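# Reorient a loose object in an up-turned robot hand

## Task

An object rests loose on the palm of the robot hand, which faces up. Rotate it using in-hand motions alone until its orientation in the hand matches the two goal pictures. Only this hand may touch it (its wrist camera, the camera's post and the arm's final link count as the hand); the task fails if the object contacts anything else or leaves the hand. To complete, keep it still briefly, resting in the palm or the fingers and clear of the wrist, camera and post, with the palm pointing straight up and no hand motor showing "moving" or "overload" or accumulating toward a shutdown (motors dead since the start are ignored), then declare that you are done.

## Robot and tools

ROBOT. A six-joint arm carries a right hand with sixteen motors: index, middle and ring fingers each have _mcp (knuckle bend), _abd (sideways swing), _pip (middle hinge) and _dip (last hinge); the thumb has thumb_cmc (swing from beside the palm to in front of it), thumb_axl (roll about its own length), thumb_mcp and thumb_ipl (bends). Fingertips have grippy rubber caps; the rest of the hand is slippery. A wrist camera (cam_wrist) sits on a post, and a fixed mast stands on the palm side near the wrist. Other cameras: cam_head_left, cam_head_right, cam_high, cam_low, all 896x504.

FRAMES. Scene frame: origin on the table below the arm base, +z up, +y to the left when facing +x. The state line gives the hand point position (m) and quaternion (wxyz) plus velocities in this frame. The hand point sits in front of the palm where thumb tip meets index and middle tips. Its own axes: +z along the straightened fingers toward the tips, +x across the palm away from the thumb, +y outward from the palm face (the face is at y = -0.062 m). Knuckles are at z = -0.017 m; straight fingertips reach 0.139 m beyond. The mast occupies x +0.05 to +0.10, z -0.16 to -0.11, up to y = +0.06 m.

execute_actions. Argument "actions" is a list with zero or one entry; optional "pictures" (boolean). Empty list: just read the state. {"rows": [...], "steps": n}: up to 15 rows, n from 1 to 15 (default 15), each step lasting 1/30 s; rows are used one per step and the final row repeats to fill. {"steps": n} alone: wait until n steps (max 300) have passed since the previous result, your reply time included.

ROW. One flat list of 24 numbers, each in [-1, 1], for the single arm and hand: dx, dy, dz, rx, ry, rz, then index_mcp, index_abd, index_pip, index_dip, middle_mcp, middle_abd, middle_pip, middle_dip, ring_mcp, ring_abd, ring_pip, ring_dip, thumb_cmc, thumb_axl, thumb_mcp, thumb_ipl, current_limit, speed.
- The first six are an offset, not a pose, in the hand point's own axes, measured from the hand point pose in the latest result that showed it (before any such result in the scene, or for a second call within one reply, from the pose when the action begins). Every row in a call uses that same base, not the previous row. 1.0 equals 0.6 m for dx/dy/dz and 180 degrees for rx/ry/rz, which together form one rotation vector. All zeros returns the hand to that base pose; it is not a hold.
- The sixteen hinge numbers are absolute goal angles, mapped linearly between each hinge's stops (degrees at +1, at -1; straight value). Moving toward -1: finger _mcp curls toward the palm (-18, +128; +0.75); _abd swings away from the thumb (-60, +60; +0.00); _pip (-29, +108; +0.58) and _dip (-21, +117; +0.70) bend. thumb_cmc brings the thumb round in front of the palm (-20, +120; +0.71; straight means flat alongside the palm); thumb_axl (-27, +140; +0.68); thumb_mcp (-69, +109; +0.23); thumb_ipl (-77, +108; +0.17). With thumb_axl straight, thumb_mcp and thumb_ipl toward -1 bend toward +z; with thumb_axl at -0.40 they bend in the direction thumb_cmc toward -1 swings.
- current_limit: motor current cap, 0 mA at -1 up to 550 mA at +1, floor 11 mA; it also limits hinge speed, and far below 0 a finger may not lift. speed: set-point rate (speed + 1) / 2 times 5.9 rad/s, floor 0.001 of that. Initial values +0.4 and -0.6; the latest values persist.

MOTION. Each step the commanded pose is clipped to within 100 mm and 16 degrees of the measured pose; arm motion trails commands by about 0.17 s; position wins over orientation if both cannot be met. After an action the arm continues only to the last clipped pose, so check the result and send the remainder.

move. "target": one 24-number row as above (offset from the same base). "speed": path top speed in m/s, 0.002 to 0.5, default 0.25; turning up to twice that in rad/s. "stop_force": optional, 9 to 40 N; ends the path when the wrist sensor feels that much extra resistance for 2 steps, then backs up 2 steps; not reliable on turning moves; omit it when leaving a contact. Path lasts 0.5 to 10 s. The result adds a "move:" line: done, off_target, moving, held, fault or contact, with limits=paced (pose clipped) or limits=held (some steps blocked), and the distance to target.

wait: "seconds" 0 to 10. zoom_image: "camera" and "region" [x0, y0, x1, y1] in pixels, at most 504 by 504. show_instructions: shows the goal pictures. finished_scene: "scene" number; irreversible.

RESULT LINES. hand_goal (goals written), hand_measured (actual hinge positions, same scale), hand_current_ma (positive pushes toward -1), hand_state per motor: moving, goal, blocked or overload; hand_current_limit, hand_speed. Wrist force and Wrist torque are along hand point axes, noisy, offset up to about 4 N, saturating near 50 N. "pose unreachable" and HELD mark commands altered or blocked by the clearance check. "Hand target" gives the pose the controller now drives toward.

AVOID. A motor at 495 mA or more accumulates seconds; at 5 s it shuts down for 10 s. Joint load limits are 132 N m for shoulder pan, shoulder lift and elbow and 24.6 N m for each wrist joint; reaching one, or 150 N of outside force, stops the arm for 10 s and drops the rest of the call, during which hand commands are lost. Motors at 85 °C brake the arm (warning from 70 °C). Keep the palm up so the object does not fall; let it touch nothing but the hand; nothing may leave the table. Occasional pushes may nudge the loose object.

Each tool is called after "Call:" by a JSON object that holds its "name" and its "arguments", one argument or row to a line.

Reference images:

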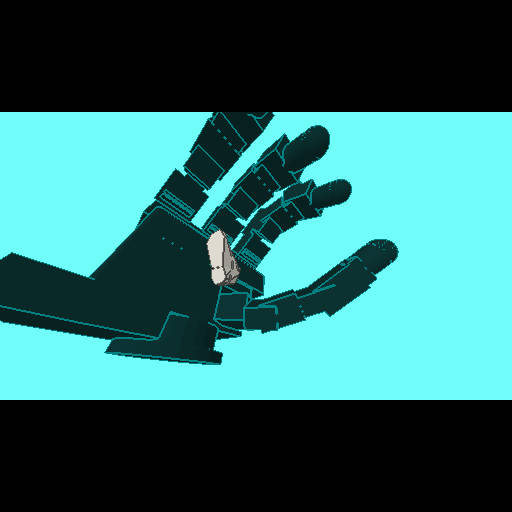

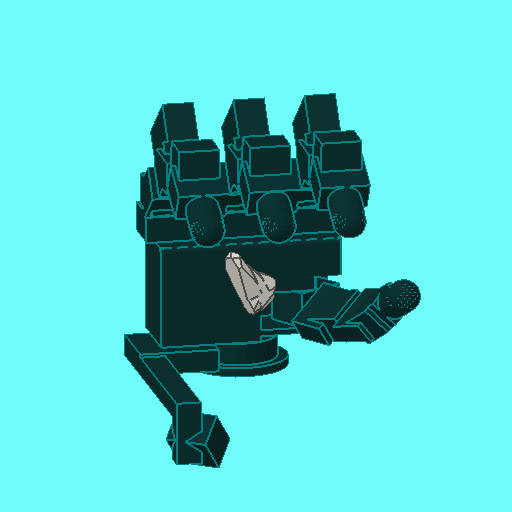

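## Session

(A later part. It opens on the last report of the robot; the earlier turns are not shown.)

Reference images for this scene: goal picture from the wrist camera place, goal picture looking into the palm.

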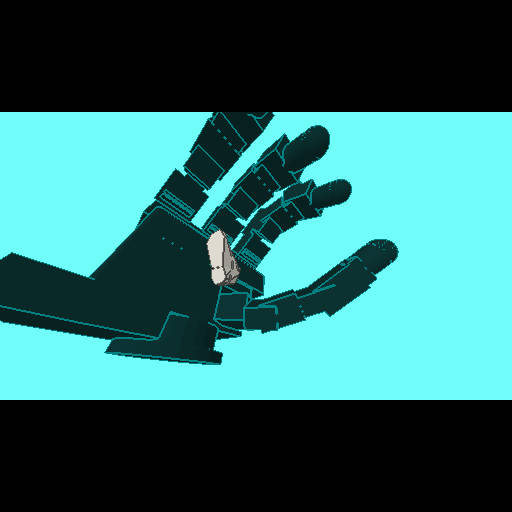

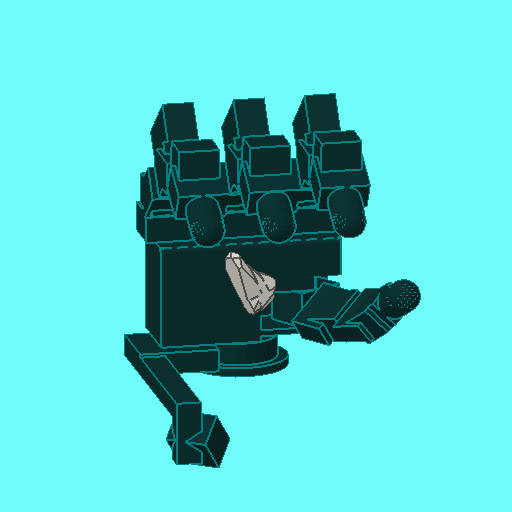

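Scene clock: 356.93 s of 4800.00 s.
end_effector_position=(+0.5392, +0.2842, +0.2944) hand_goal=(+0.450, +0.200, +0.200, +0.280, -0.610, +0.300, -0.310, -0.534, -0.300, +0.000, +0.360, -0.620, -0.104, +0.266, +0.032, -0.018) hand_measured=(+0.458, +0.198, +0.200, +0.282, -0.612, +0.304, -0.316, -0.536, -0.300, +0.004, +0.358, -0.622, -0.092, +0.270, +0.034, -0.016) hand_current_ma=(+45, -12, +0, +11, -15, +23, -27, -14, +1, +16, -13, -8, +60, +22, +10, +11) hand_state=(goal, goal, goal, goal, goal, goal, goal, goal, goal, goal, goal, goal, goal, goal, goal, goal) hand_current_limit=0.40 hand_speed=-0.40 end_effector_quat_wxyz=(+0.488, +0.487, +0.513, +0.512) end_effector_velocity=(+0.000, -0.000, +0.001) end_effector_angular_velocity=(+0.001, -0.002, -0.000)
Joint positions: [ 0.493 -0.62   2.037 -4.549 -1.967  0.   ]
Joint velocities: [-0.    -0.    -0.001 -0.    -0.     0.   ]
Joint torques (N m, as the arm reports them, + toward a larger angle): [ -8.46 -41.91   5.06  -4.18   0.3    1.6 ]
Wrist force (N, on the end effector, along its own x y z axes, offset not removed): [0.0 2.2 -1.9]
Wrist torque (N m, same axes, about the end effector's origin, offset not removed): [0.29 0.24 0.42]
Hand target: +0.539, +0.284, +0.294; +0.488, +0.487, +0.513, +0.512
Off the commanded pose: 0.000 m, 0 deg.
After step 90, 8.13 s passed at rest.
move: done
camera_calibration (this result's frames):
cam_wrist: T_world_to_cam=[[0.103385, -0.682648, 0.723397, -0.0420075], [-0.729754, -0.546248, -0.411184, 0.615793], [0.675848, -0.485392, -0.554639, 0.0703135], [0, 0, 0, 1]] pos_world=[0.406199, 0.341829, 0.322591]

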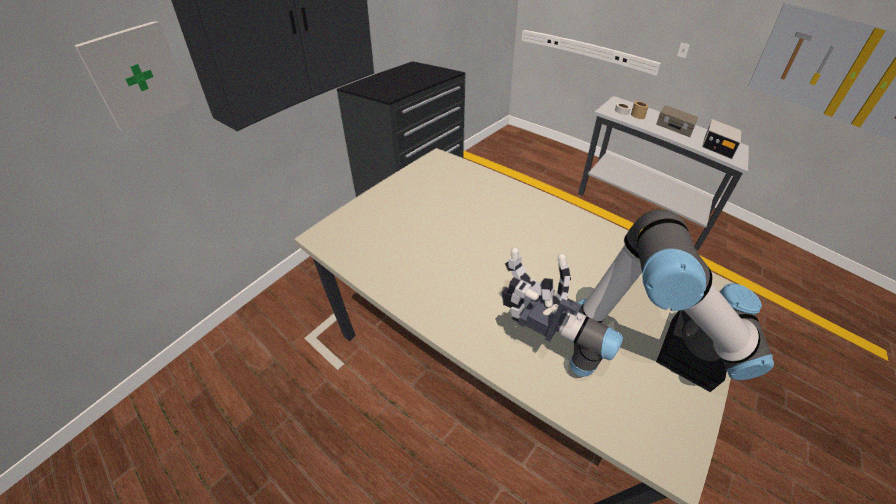

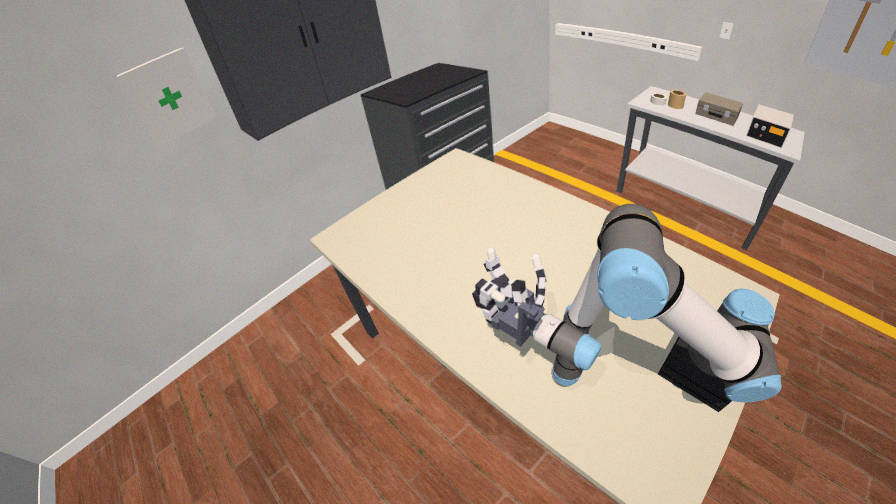

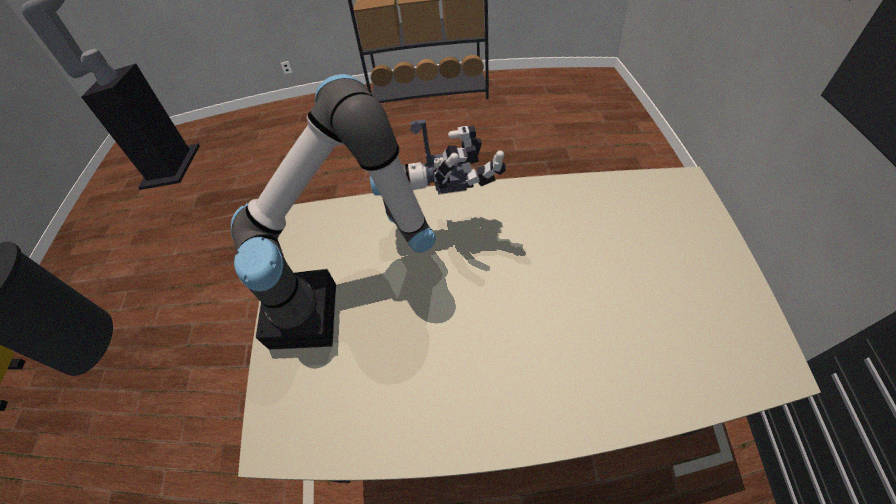

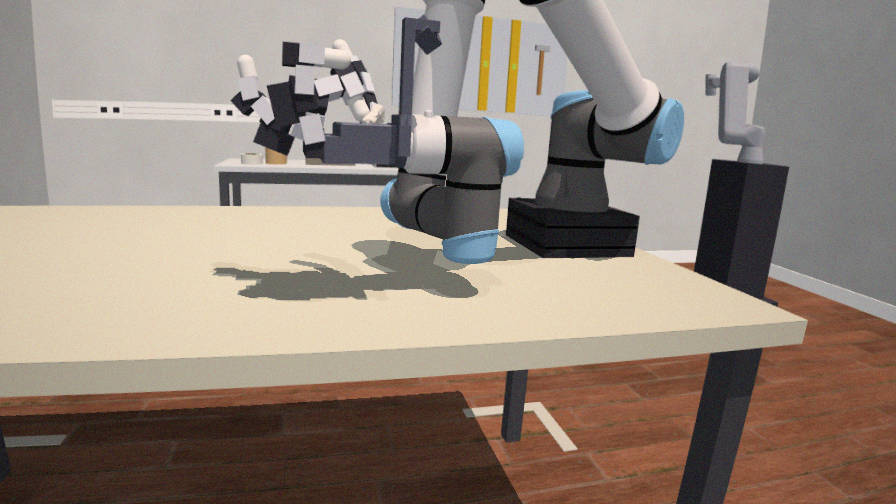

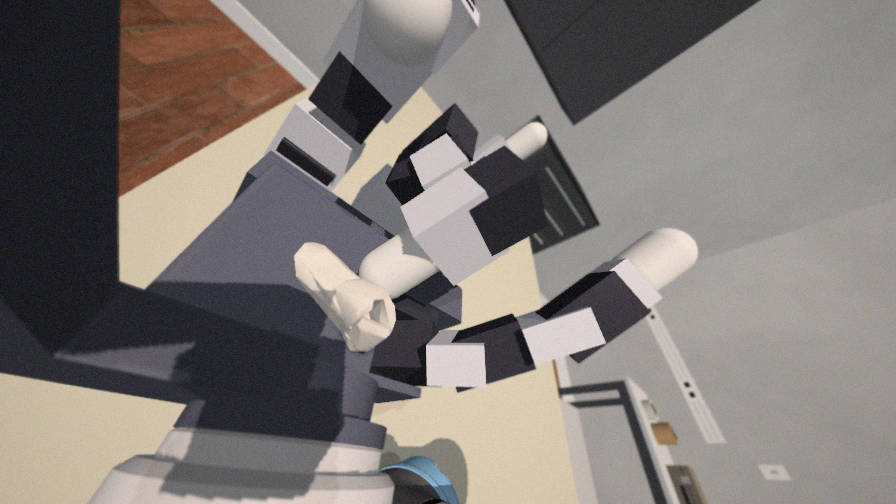

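Call:
{"name": "move", "arguments": {
  "target": [0,0,0,0,0,0,0.45,0.2,0.2,0.28,-0.61,0.5,-0.31,-0.535,-0.885,0.35,0.07,-0.46,-0.104,0.266,0.032,-0.018,0.4,-0.4]
}}

Call:
{"name": "move", "arguments": {
  "target": [0,0,0,0,0,0,0.45,0.2,0.2,0.28,-0.61,0.5,-0.31,-0.535,-0.885,0.55,0.15,-0.99,-0.104,0.266,0.032,-0.018,0.3,-0.75]
}}

Call:
{"name": "zoom_image", "arguments": {
  "camera": "cam_low",
  "region": [270, 50, 420, 170]
}}

Scene clock: 367.13 s of 4800.00 s.
end_effector_position=(+0.5392, +0.2842, +0.2944) hand_goal=(+0.450, +0.200, +0.200, +0.280, -0.610, +0.500, -0.310, -0.534, -0.884, +0.350, +0.070, -0.460, -0.104, +0.266, +0.032, -0.018) hand_measured=(+0.458, +0.198, +0.200, +0.282, -0.612, +0.498, -0.316, -0.536, -0.888, +0.348, +0.070, -0.464, -0.092, +0.270, +0.034, -0.016) hand_current_ma=(+45, -12, +0, +11, -15, -7, -27, -14, -19, -8, +0, -19, +60, +22, +10, +11) hand_state=(goal, goal, goal, goal, goal, goal, goal, goal, goal, goal, goal, goal, goal, goal, goal, goal) hand_current_limit=0.40 hand_speed=-0.40 end_effector_quat_wxyz=(+0.488, +0.487, +0.513, +0.512) end_effector_velocity=(-0.000, +0.000, -0.001) end_effector_angular_velocity=(-0.001, +0.002, +0.000)
Joint positions: [ 0.493 -0.62   2.037 -4.549 -1.967  0.   ]
Joint velocities: [0.    0.    0.001 0.001 0.    0.   ]
Joint torques (N m, as the arm reports them, + toward a larger angle): [ -8.76 -41.41   5.08  -4.08   0.1    1.7 ]
Wrist force (N, on the end effector, along its own x y z axes, offset not removed): [-2.5 1.5 1.9]
Wrist torque (N m, same axes, about the end effector's origin, offset not removed): [-0.07 0.46 0.12]
Hand target: +0.539, +0.284, +0.294; +0.488, +0.487, +0.513, +0.512
Off the commanded pose: 0.000 m, 0 deg.
After step 90, 6.43 s passed at rest.
move: done
camera_calibration (this result's frames):
cam_wrist: T_world_to_cam=[[0.103385, -0.682648, 0.723397, -0.0420075], [-0.729754, -0.546248, -0.411184, 0.615793], [0.675848, -0.485392, -0.554639, 0.0703136], [0, 0, 0, 1]] pos_world=[0.406199, 0.341829, 0.322591]

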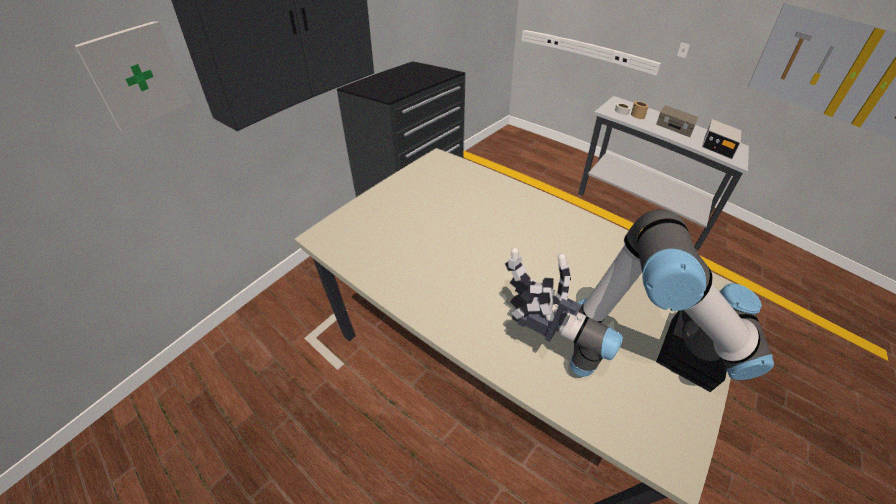

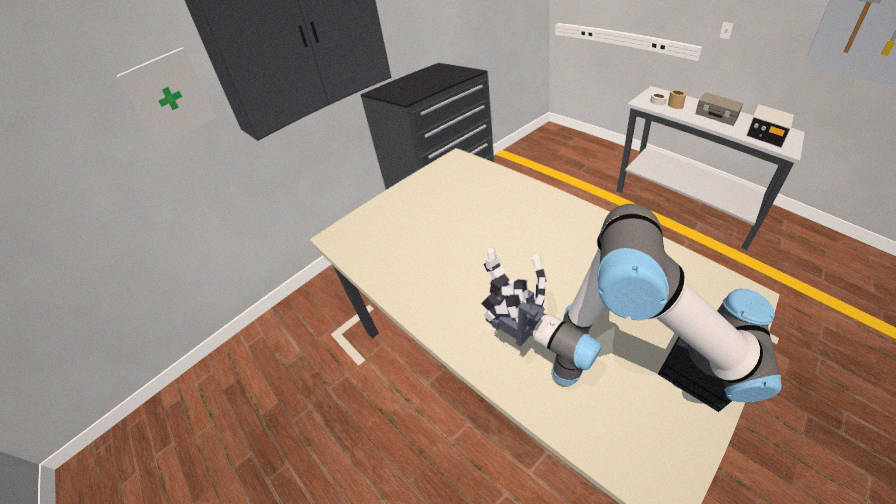

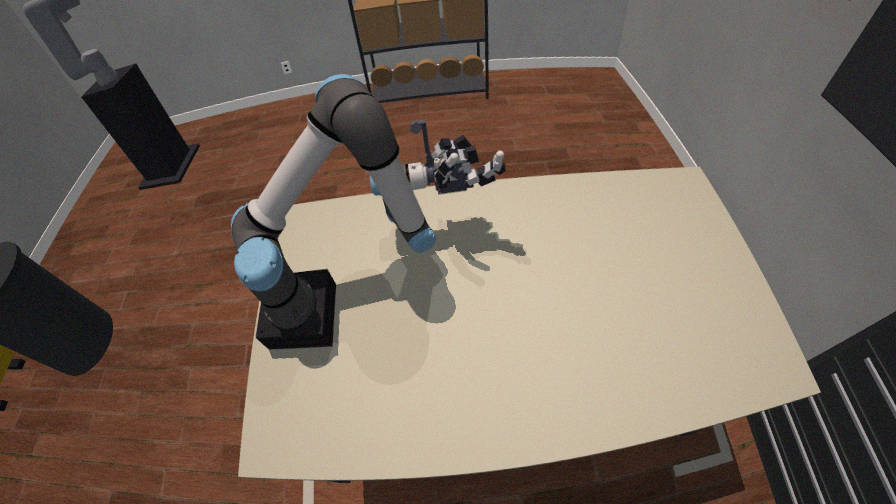

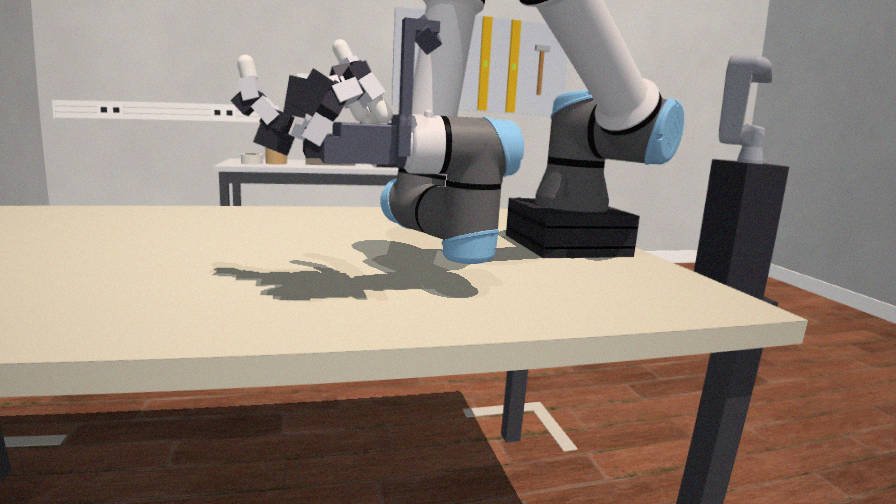

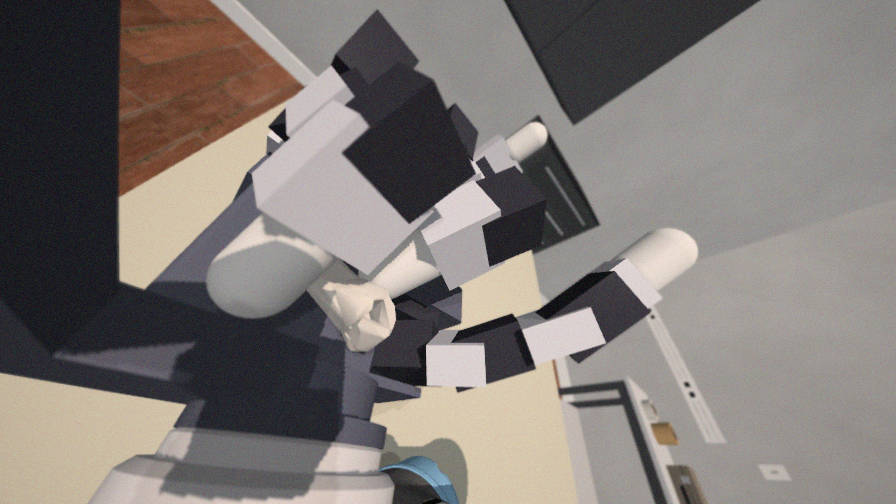

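Scene clock: 368.30 s of 4800.00 s.
end_effector_position=(+0.5392, +0.2842, +0.2944) hand_goal=(+0.450, +0.200, +0.200, +0.280, -0.610, +0.500, -0.310, -0.534, -0.884, +0.550, +0.150, -0.990, -0.104, +0.266, +0.032, -0.018) hand_measured=(+0.458, +0.198, +0.200, +0.282, -0.612, +0.502, -0.314, -0.536, -0.866, +0.532, +0.170, -0.946, -0.092, +0.270, +0.034, -0.016) hand_current_ma=(+45, -12, +0, +11, -15, +6, -20, -14, +100, -81, +112, +224, +60, +22, +10, +11) hand_state=(goal, goal, goal, goal, goal, goal, goal, goal, goal, goal, goal, blocked, goal, goal, goal, goal) hand_current_limit=0.30 hand_speed=-0.75 end_effector_quat_wxyz=(+0.488, +0.487, +0.513, +0.512) end_effector_velocity=(-0.000, +0.000, +0.000) end_effector_angular_velocity=(-0.000, +0.000, +0.001)
Joint positions: [ 0.493 -0.62   2.037 -4.549 -1.967  0.   ]
Joint velocities: [ 0.    -0.     0.001 -0.     0.001  0.   ]
Joint torques (N m, as the arm reports them, + toward a larger angle): [ -8.64 -42.1    5.44  -4.12   0.11   1.64]
Wrist force (N, on the end effector, along its own x y z axes, offset not removed): [-0.7 -0.1 -2.4]
Wrist torque (N m, same axes, about the end effector's origin, offset not removed): [-0.08 0.40 0.27]
Hand target: +0.539, +0.284, +0.294; +0.488, +0.487, +0.513, +0.512
Off the commanded pose: 0.000 m, 0 deg.
move: done
camera_calibration (this result's frames):
cam_wrist: T_world_to_cam=[[0.103385, -0.682648, 0.723397, -0.0420075], [-0.729754, -0.546248, -0.411183, 0.615793], [0.675848, -0.485392, -0.554639, 0.0703136], [0, 0, 0, 1]] pos_world=[0.406199, 0.341829, 0.322591]

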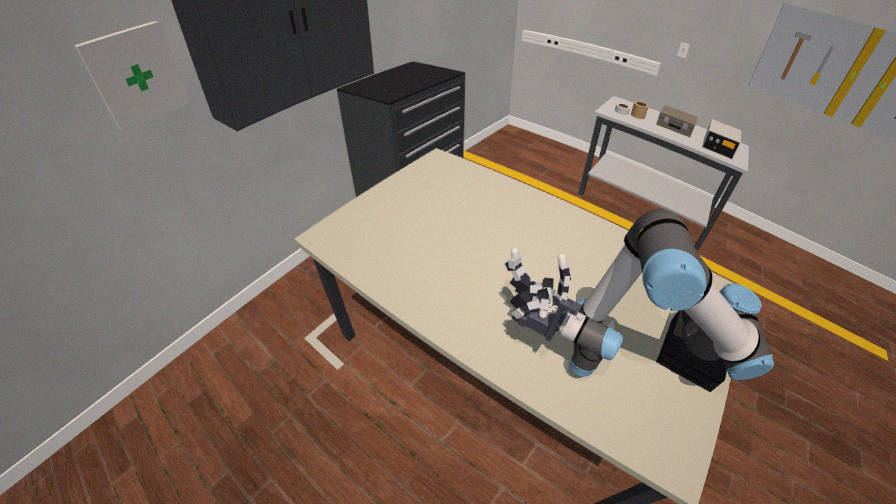

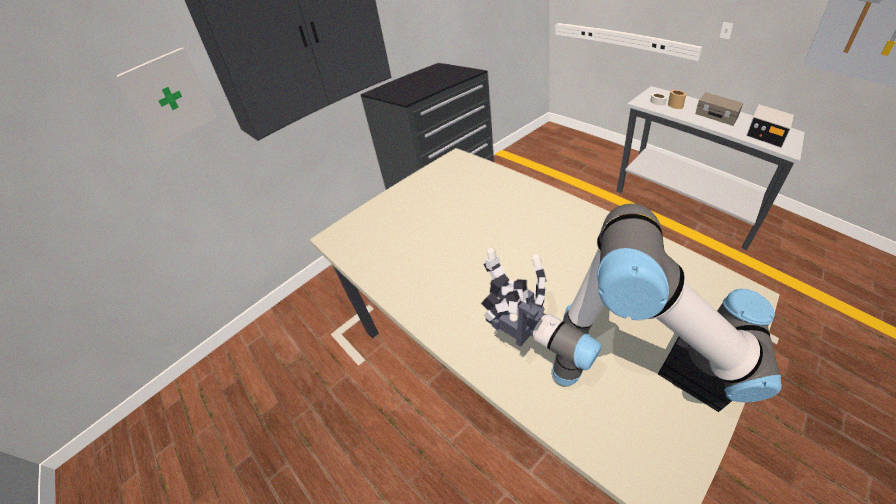

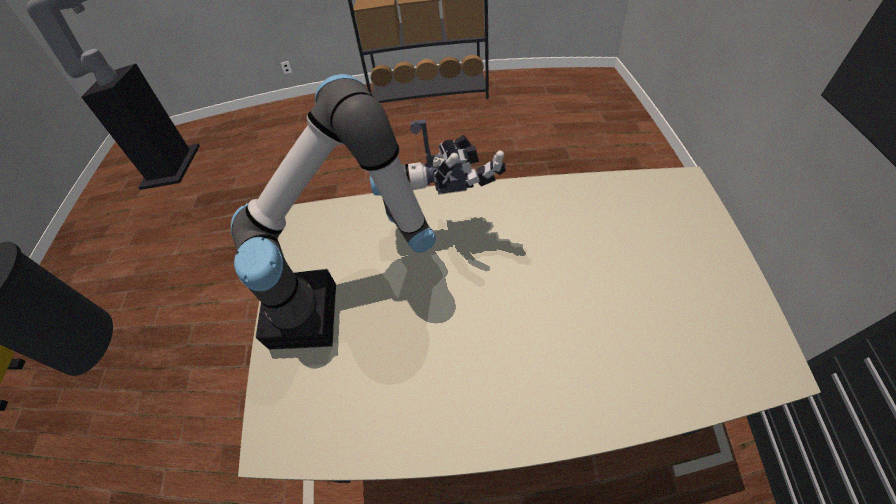

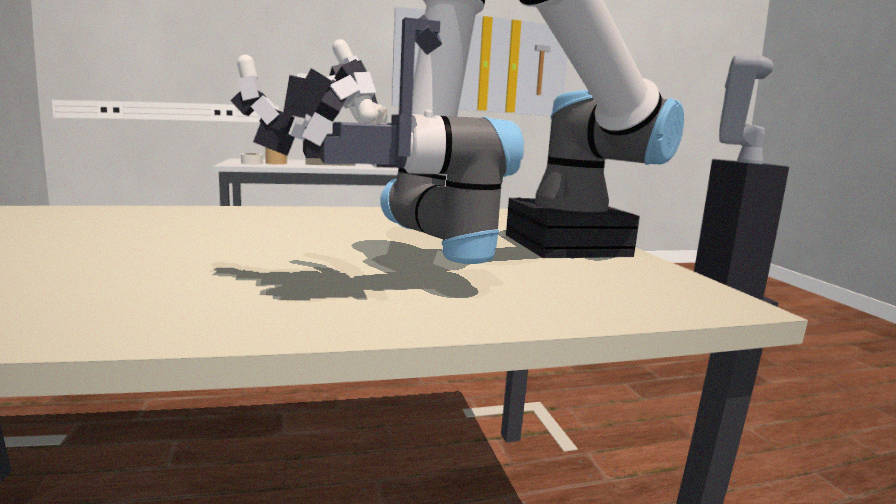

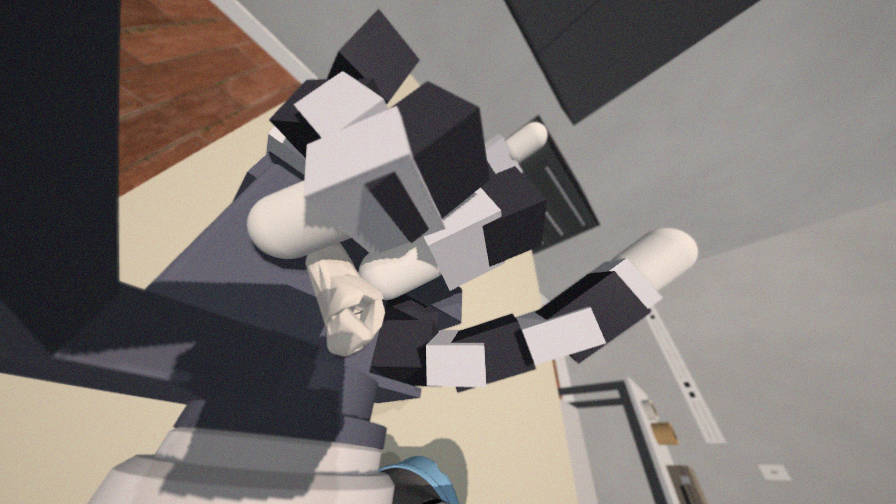

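Region (270, 50, 420, 170) of cam_low's 896x504 image, scaled by 3.360, with more detail than that image has; it fills the top 403 rows of this view, and the rest is white.

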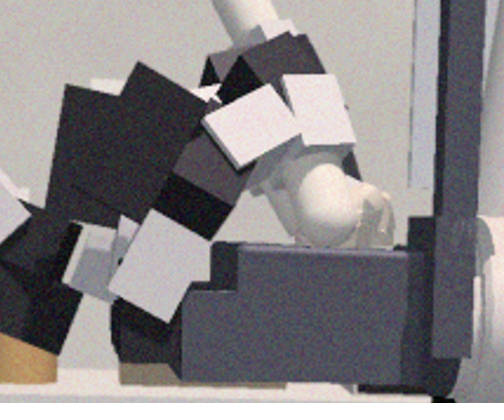

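Call:
{"name": "execute_actions", "arguments": {
  "actions": []
}}

Scene clock: 379.80 s of 4800.00 s.
end_effector_position=(+0.5392, +0.2842, +0.2944) hand_goal=(+0.450, +0.200, +0.200, +0.280, -0.610, +0.500, -0.310, -0.534, -0.884, +0.550, +0.150, -0.990, -0.104, +0.266, +0.032, -0.018) hand_measured=(+0.458, +0.198, +0.200, +0.282, -0.612, +0.502, -0.314, -0.536, -0.866, +0.532, +0.170, -0.946, -0.092, +0.270, +0.034, -0.016) hand_current_ma=(+45, -12, +0, +11, -15, +6, -20, -14, +100, -81, +112, +224, +60, +22, +10, +11) hand_state=(goal, goal, goal, goal, goal, goal, goal, goal, goal, goal, goal, blocked, goal, goal, goal, goal) hand_current_limit=0.30 hand_speed=-0.75 end_effector_quat_wxyz=(+0.488, +0.487, +0.513, +0.512) end_effector_velocity=(-0.001, -0.000, -0.000) end_effector_angular_velocity=(-0.000, +0.001, -0.000)
Joint positions: [ 0.493 -0.62   2.037 -4.549 -1.967  0.   ]
Joint velocities: [-0.     0.     0.002 -0.001 -0.     0.   ]
Joint torques (N m, as the arm reports them, + toward a larger angle): [ -8.93 -42.04   5.03  -4.17   0.19   1.69]
Wrist force (N, on the end effector, along its own x y z axes, offset not removed): [-0.1 1.4 -1.6]
Wrist torque (N m, same axes, about the end effector's origin, offset not removed): [0.17 0.20 0.12]
Hand target: +0.539, +0.284, +0.294; +0.488, +0.487, +0.513, +0.512
Off the commanded pose: 0.000 m, 0 deg.
Steps of this call (steps 1 to 90: nothing new was sent; then 8.50 s passed at rest). Readings (end_effector_position | what the end effector reports):
1: (+0.5392, +0.2842, +0.2944) | hand_goal=(+0.450, +0.200, +0.200, +0.280, -0.610, +0.500, -0.310, -0.534, -0.884, +0.550, +0.150, -0.990, -0.104, +0.266, +0.032, -0.018) hand_measured=(+0.458, +0.198, +0.200, +0.282, -0.612, +0.502, -0.314, -0.536, -0.866, +0.532, +0.170, -0.946, -0.092, +0.270, +0.034, -0.016) hand_current_ma=(+45, -12, +0, +11, -15, +6, -20, -14, +100, -81, +112, +224, +60, +22, +10, +11) hand_state=(goal, goal, goal, goal, goal, goal, goal, goal, goal, goal, goal, blocked, goal, goal, goal, goal) hand_current_limit=0.30 hand_speed=-0.75
2: (+0.5392, +0.2842, +0.2944) | hand_goal=(+0.450, +0.200, +0.200, +0.280, -0.610, +0.500, -0.310, -0.534, -0.884, +0.550, +0.150, -0.990, -0.104, +0.266, +0.032, -0.018) hand_measured=(+0.458, +0.198, +0.200, +0.282, -0.612, +0.502, -0.314, -0.536, -0.866, +0.532, +0.170, -0.946, -0.092, +0.270, +0.034, -0.016) hand_current_ma=(+45, -12, +0, +11, -15, +6, -20, -14, +100, -81, +112, +224, +60, +22, +10, +11) hand_state=(goal, goal, goal, goal, goal, goal, goal, goal, goal, goal, goal, blocked, goal, goal, goal, goal) hand_current_limit=0.30 hand_speed=-0.75
4: (+0.5392, +0.2842, +0.2944) | hand_goal=(+0.450, +0.200, +0.200, +0.280, -0.610, +0.500, -0.310, -0.534, -0.884, +0.550, +0.150, -0.990, -0.104, +0.266, +0.032, -0.018) hand_measured=(+0.458, +0.198, +0.200, +0.282, -0.612, +0.502, -0.314, -0.536, -0.866, +0.532, +0.170, -0.946, -0.092, +0.270, +0.034, -0.016) hand_current_ma=(+45, -12, +0, +11, -15, +6, -20, -14, +100, -81, +112, +224, +60, +22, +10, +11) hand_state=(goal, goal, goal, goal, goal, goal, goal, goal, goal, goal, goal, blocked, goal, goal, goal, goal) hand_current_limit=0.30 hand_speed=-0.75
8: (+0.5392, +0.2842, +0.2944) | hand_goal=(+0.450, +0.200, +0.200, +0.280, -0.610, +0.500, -0.310, -0.534, -0.884, +0.550, +0.150, -0.990, -0.104, +0.266, +0.032, -0.018) hand_measured=(+0.458, +0.198, +0.200, +0.282, -0.612, +0.502, -0.314, -0.536, -0.866, +0.532, +0.170, -0.946, -0.092, +0.270, +0.034, -0.016) hand_current_ma=(+45, -12, +0, +11, -15, +6, -20, -14, +100, -81, +112, +224, +60, +22, +10, +11) hand_state=(goal, goal, goal, goal, goal, goal, goal, goal, goal, goal, goal, blocked, goal, goal, goal, goal) hand_current_limit=0.30 hand_speed=-0.75
90: the state above
camera_calibration (this result's frames):
cam_wrist: T_world_to_cam=[[0.103385, -0.682648, 0.723397, -0.0420074], [-0.729754, -0.546248, -0.411184, 0.615793], [0.675848, -0.485392, -0.554639, 0.0703136], [0, 0, 0, 1]] pos_world=[0.406199, 0.341829, 0.322591]

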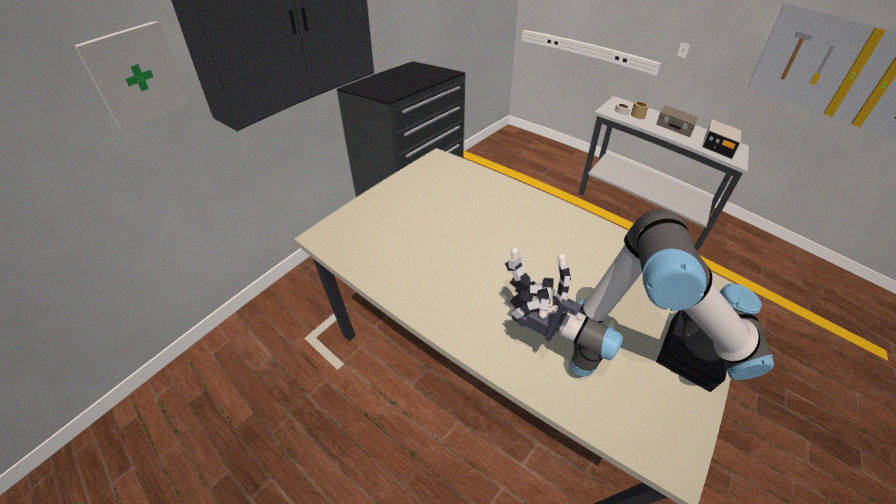

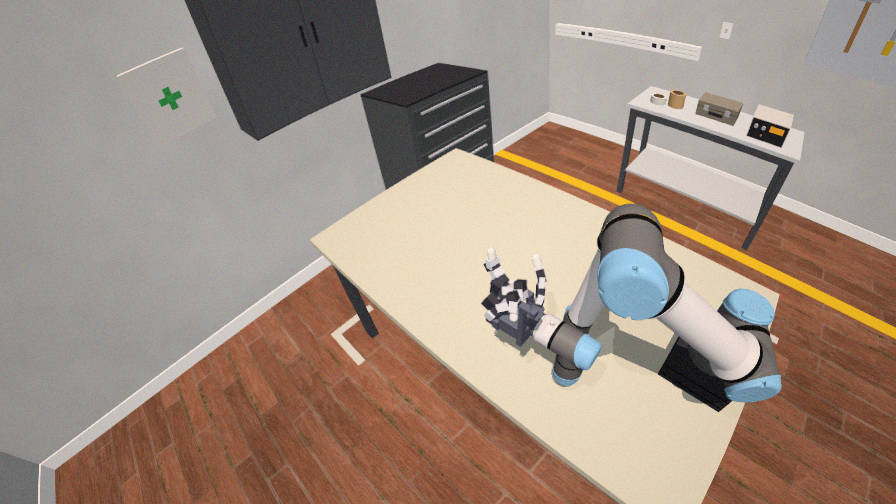

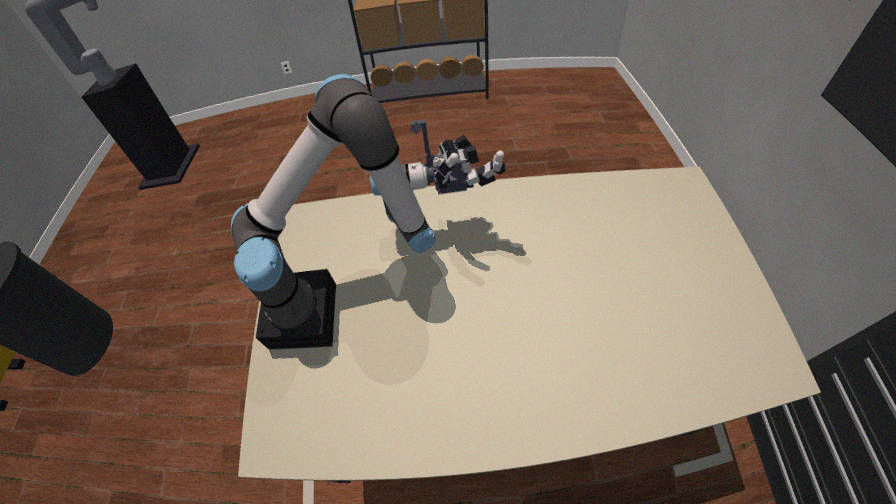

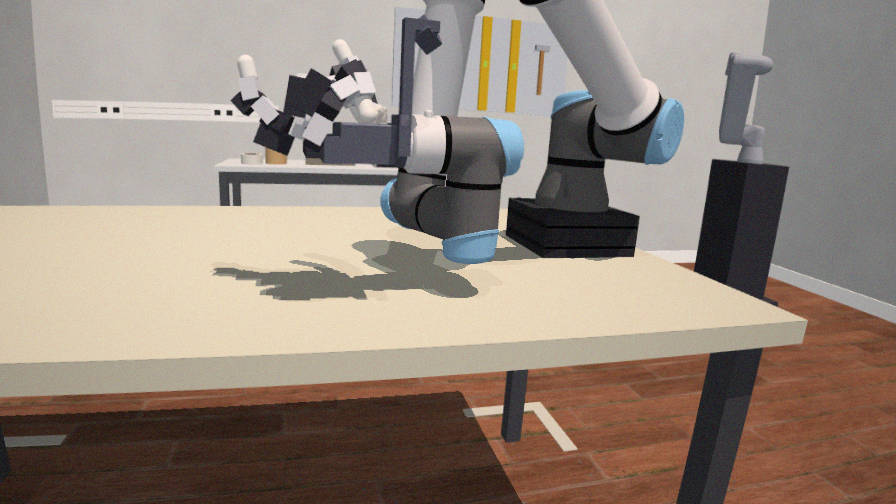

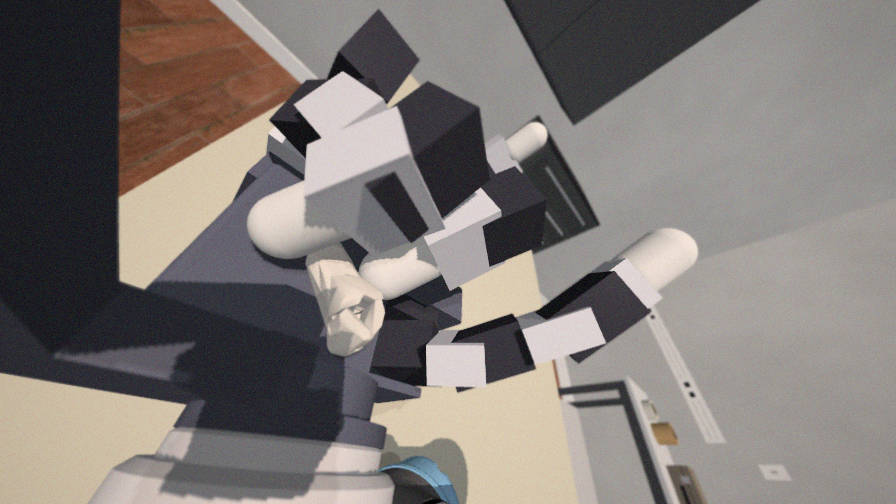

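Call:
{"name": "move", "arguments": {
  "target": [0,0,0,0,0,0,0.45,0.2,0.2,0.28,-0.61,0.3,-0.31,-0.535,-0.87,0.5,0.16,-0.94,-0.45,-0.4,-0.3,-0.3,0.3,-0.6]
}}

Scene clock: 403.00 s of 4800.00 s.
end_effector_position=(+0.5392, +0.2842, +0.2944) hand_goal=(+0.450, +0.200, +0.200, +0.280, -0.610, +0.300, -0.310, -0.534, -0.870, +0.500, +0.160, -0.940, -0.450, -0.400, -0.300, -0.300) hand_measured=(+0.458, +0.198, +0.200, +0.282, -0.624, +0.318, -0.324, -0.534, -0.864, +0.460, +0.160, -0.940, -0.448, -0.400, -0.300, -0.300) hand_current_ma=(+45, -12, +0, +11, -75, +80, -75, -2, +37, -174, +4, +2, +10, +1, -2, +5) hand_state=(goal, goal, goal, goal, goal, goal, goal, goal, goal, blocked, goal, goal, goal, goal, goal, goal) hand_current_limit=0.30 hand_speed=-0.60 end_effector_quat_wxyz=(+0.488, +0.487, +0.513, +0.512) end_effector_velocity=(-0.000, -0.000, +0.000) end_effector_angular_velocity=(+0.000, -0.000, +0.000)
Joint positions: [ 0.493 -0.62   2.037 -4.549 -1.967  0.   ]
Joint velocities: [-0.    -0.001  0.001 -0.     0.    -0.   ]
Joint torques (N m, as the arm reports them, + toward a larger angle): [ -8.66 -42.54   5.23  -4.21   0.19   1.74]
Wrist force (N, on the end effector, along its own x y z axes, offset not removed): [-0.2 -1.2 -0.2]
Wrist torque (N m, same axes, about the end effector's origin, offset not removed): [-0.41 0.31 0.06]
Hand target: +0.539, +0.284, +0.294; +0.488, +0.487, +0.513, +0.512
Off the commanded pose: 0.000 m, 0 deg.
After step 90, 19.00 s passed at rest.
move: done
camera_calibration (this result's frames):
cam_wrist: T_world_to_cam=[[0.103385, -0.682648, 0.723397, -0.0420075], [-0.729754, -0.546248, -0.411183, 0.615793], [0.675848, -0.485392, -0.554639, 0.0703136], [0, 0, 0, 1]] pos_world=[0.406199, 0.341829, 0.322591]

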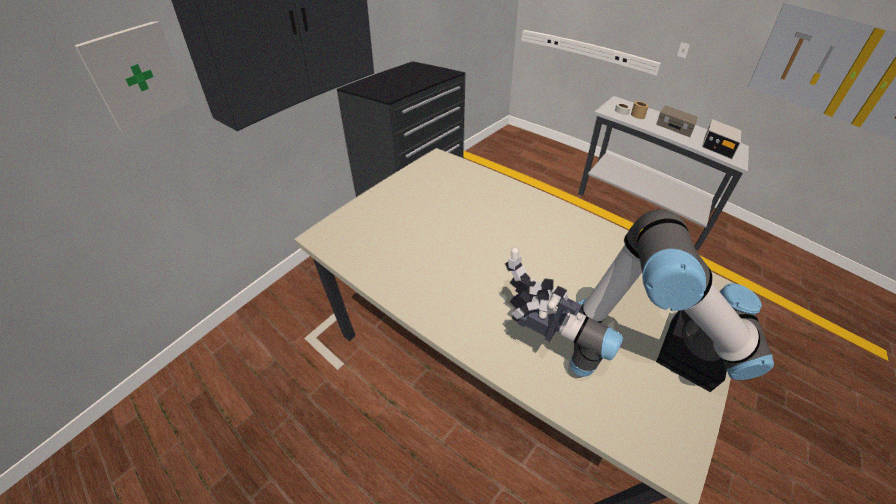

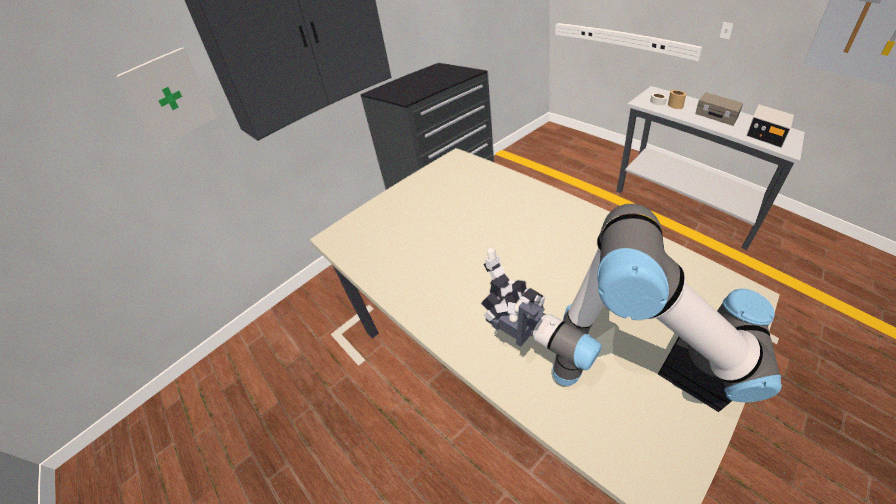

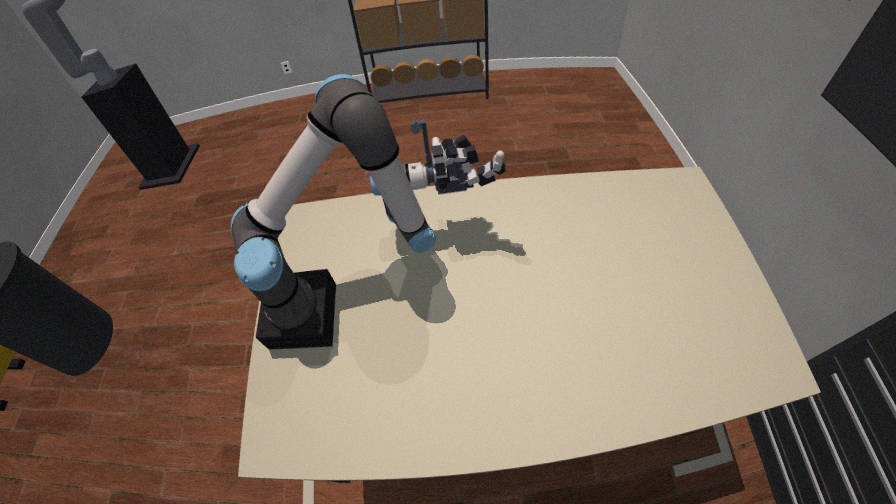

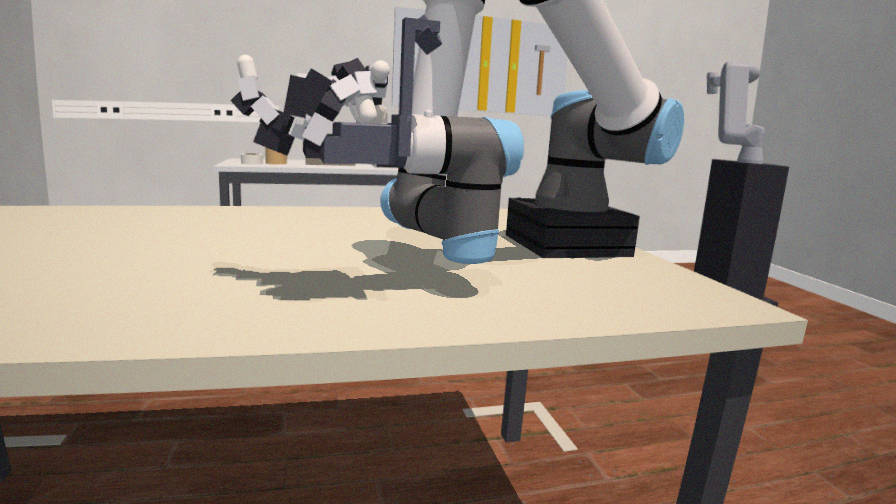

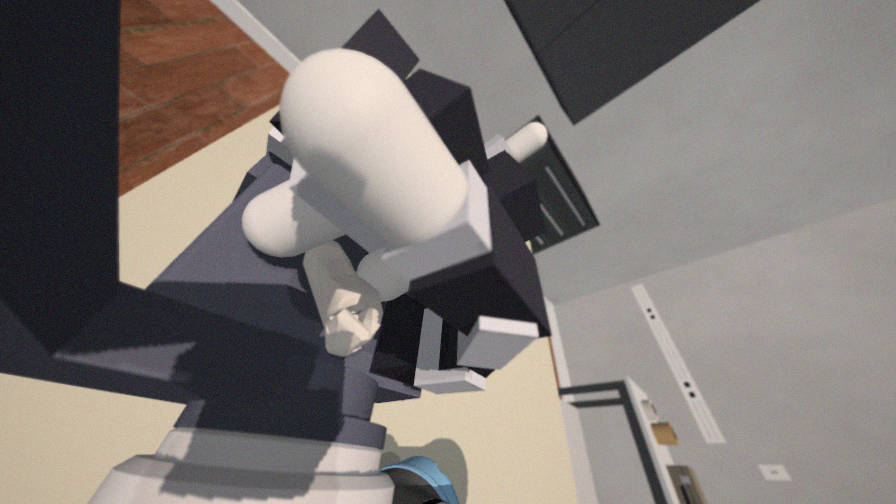

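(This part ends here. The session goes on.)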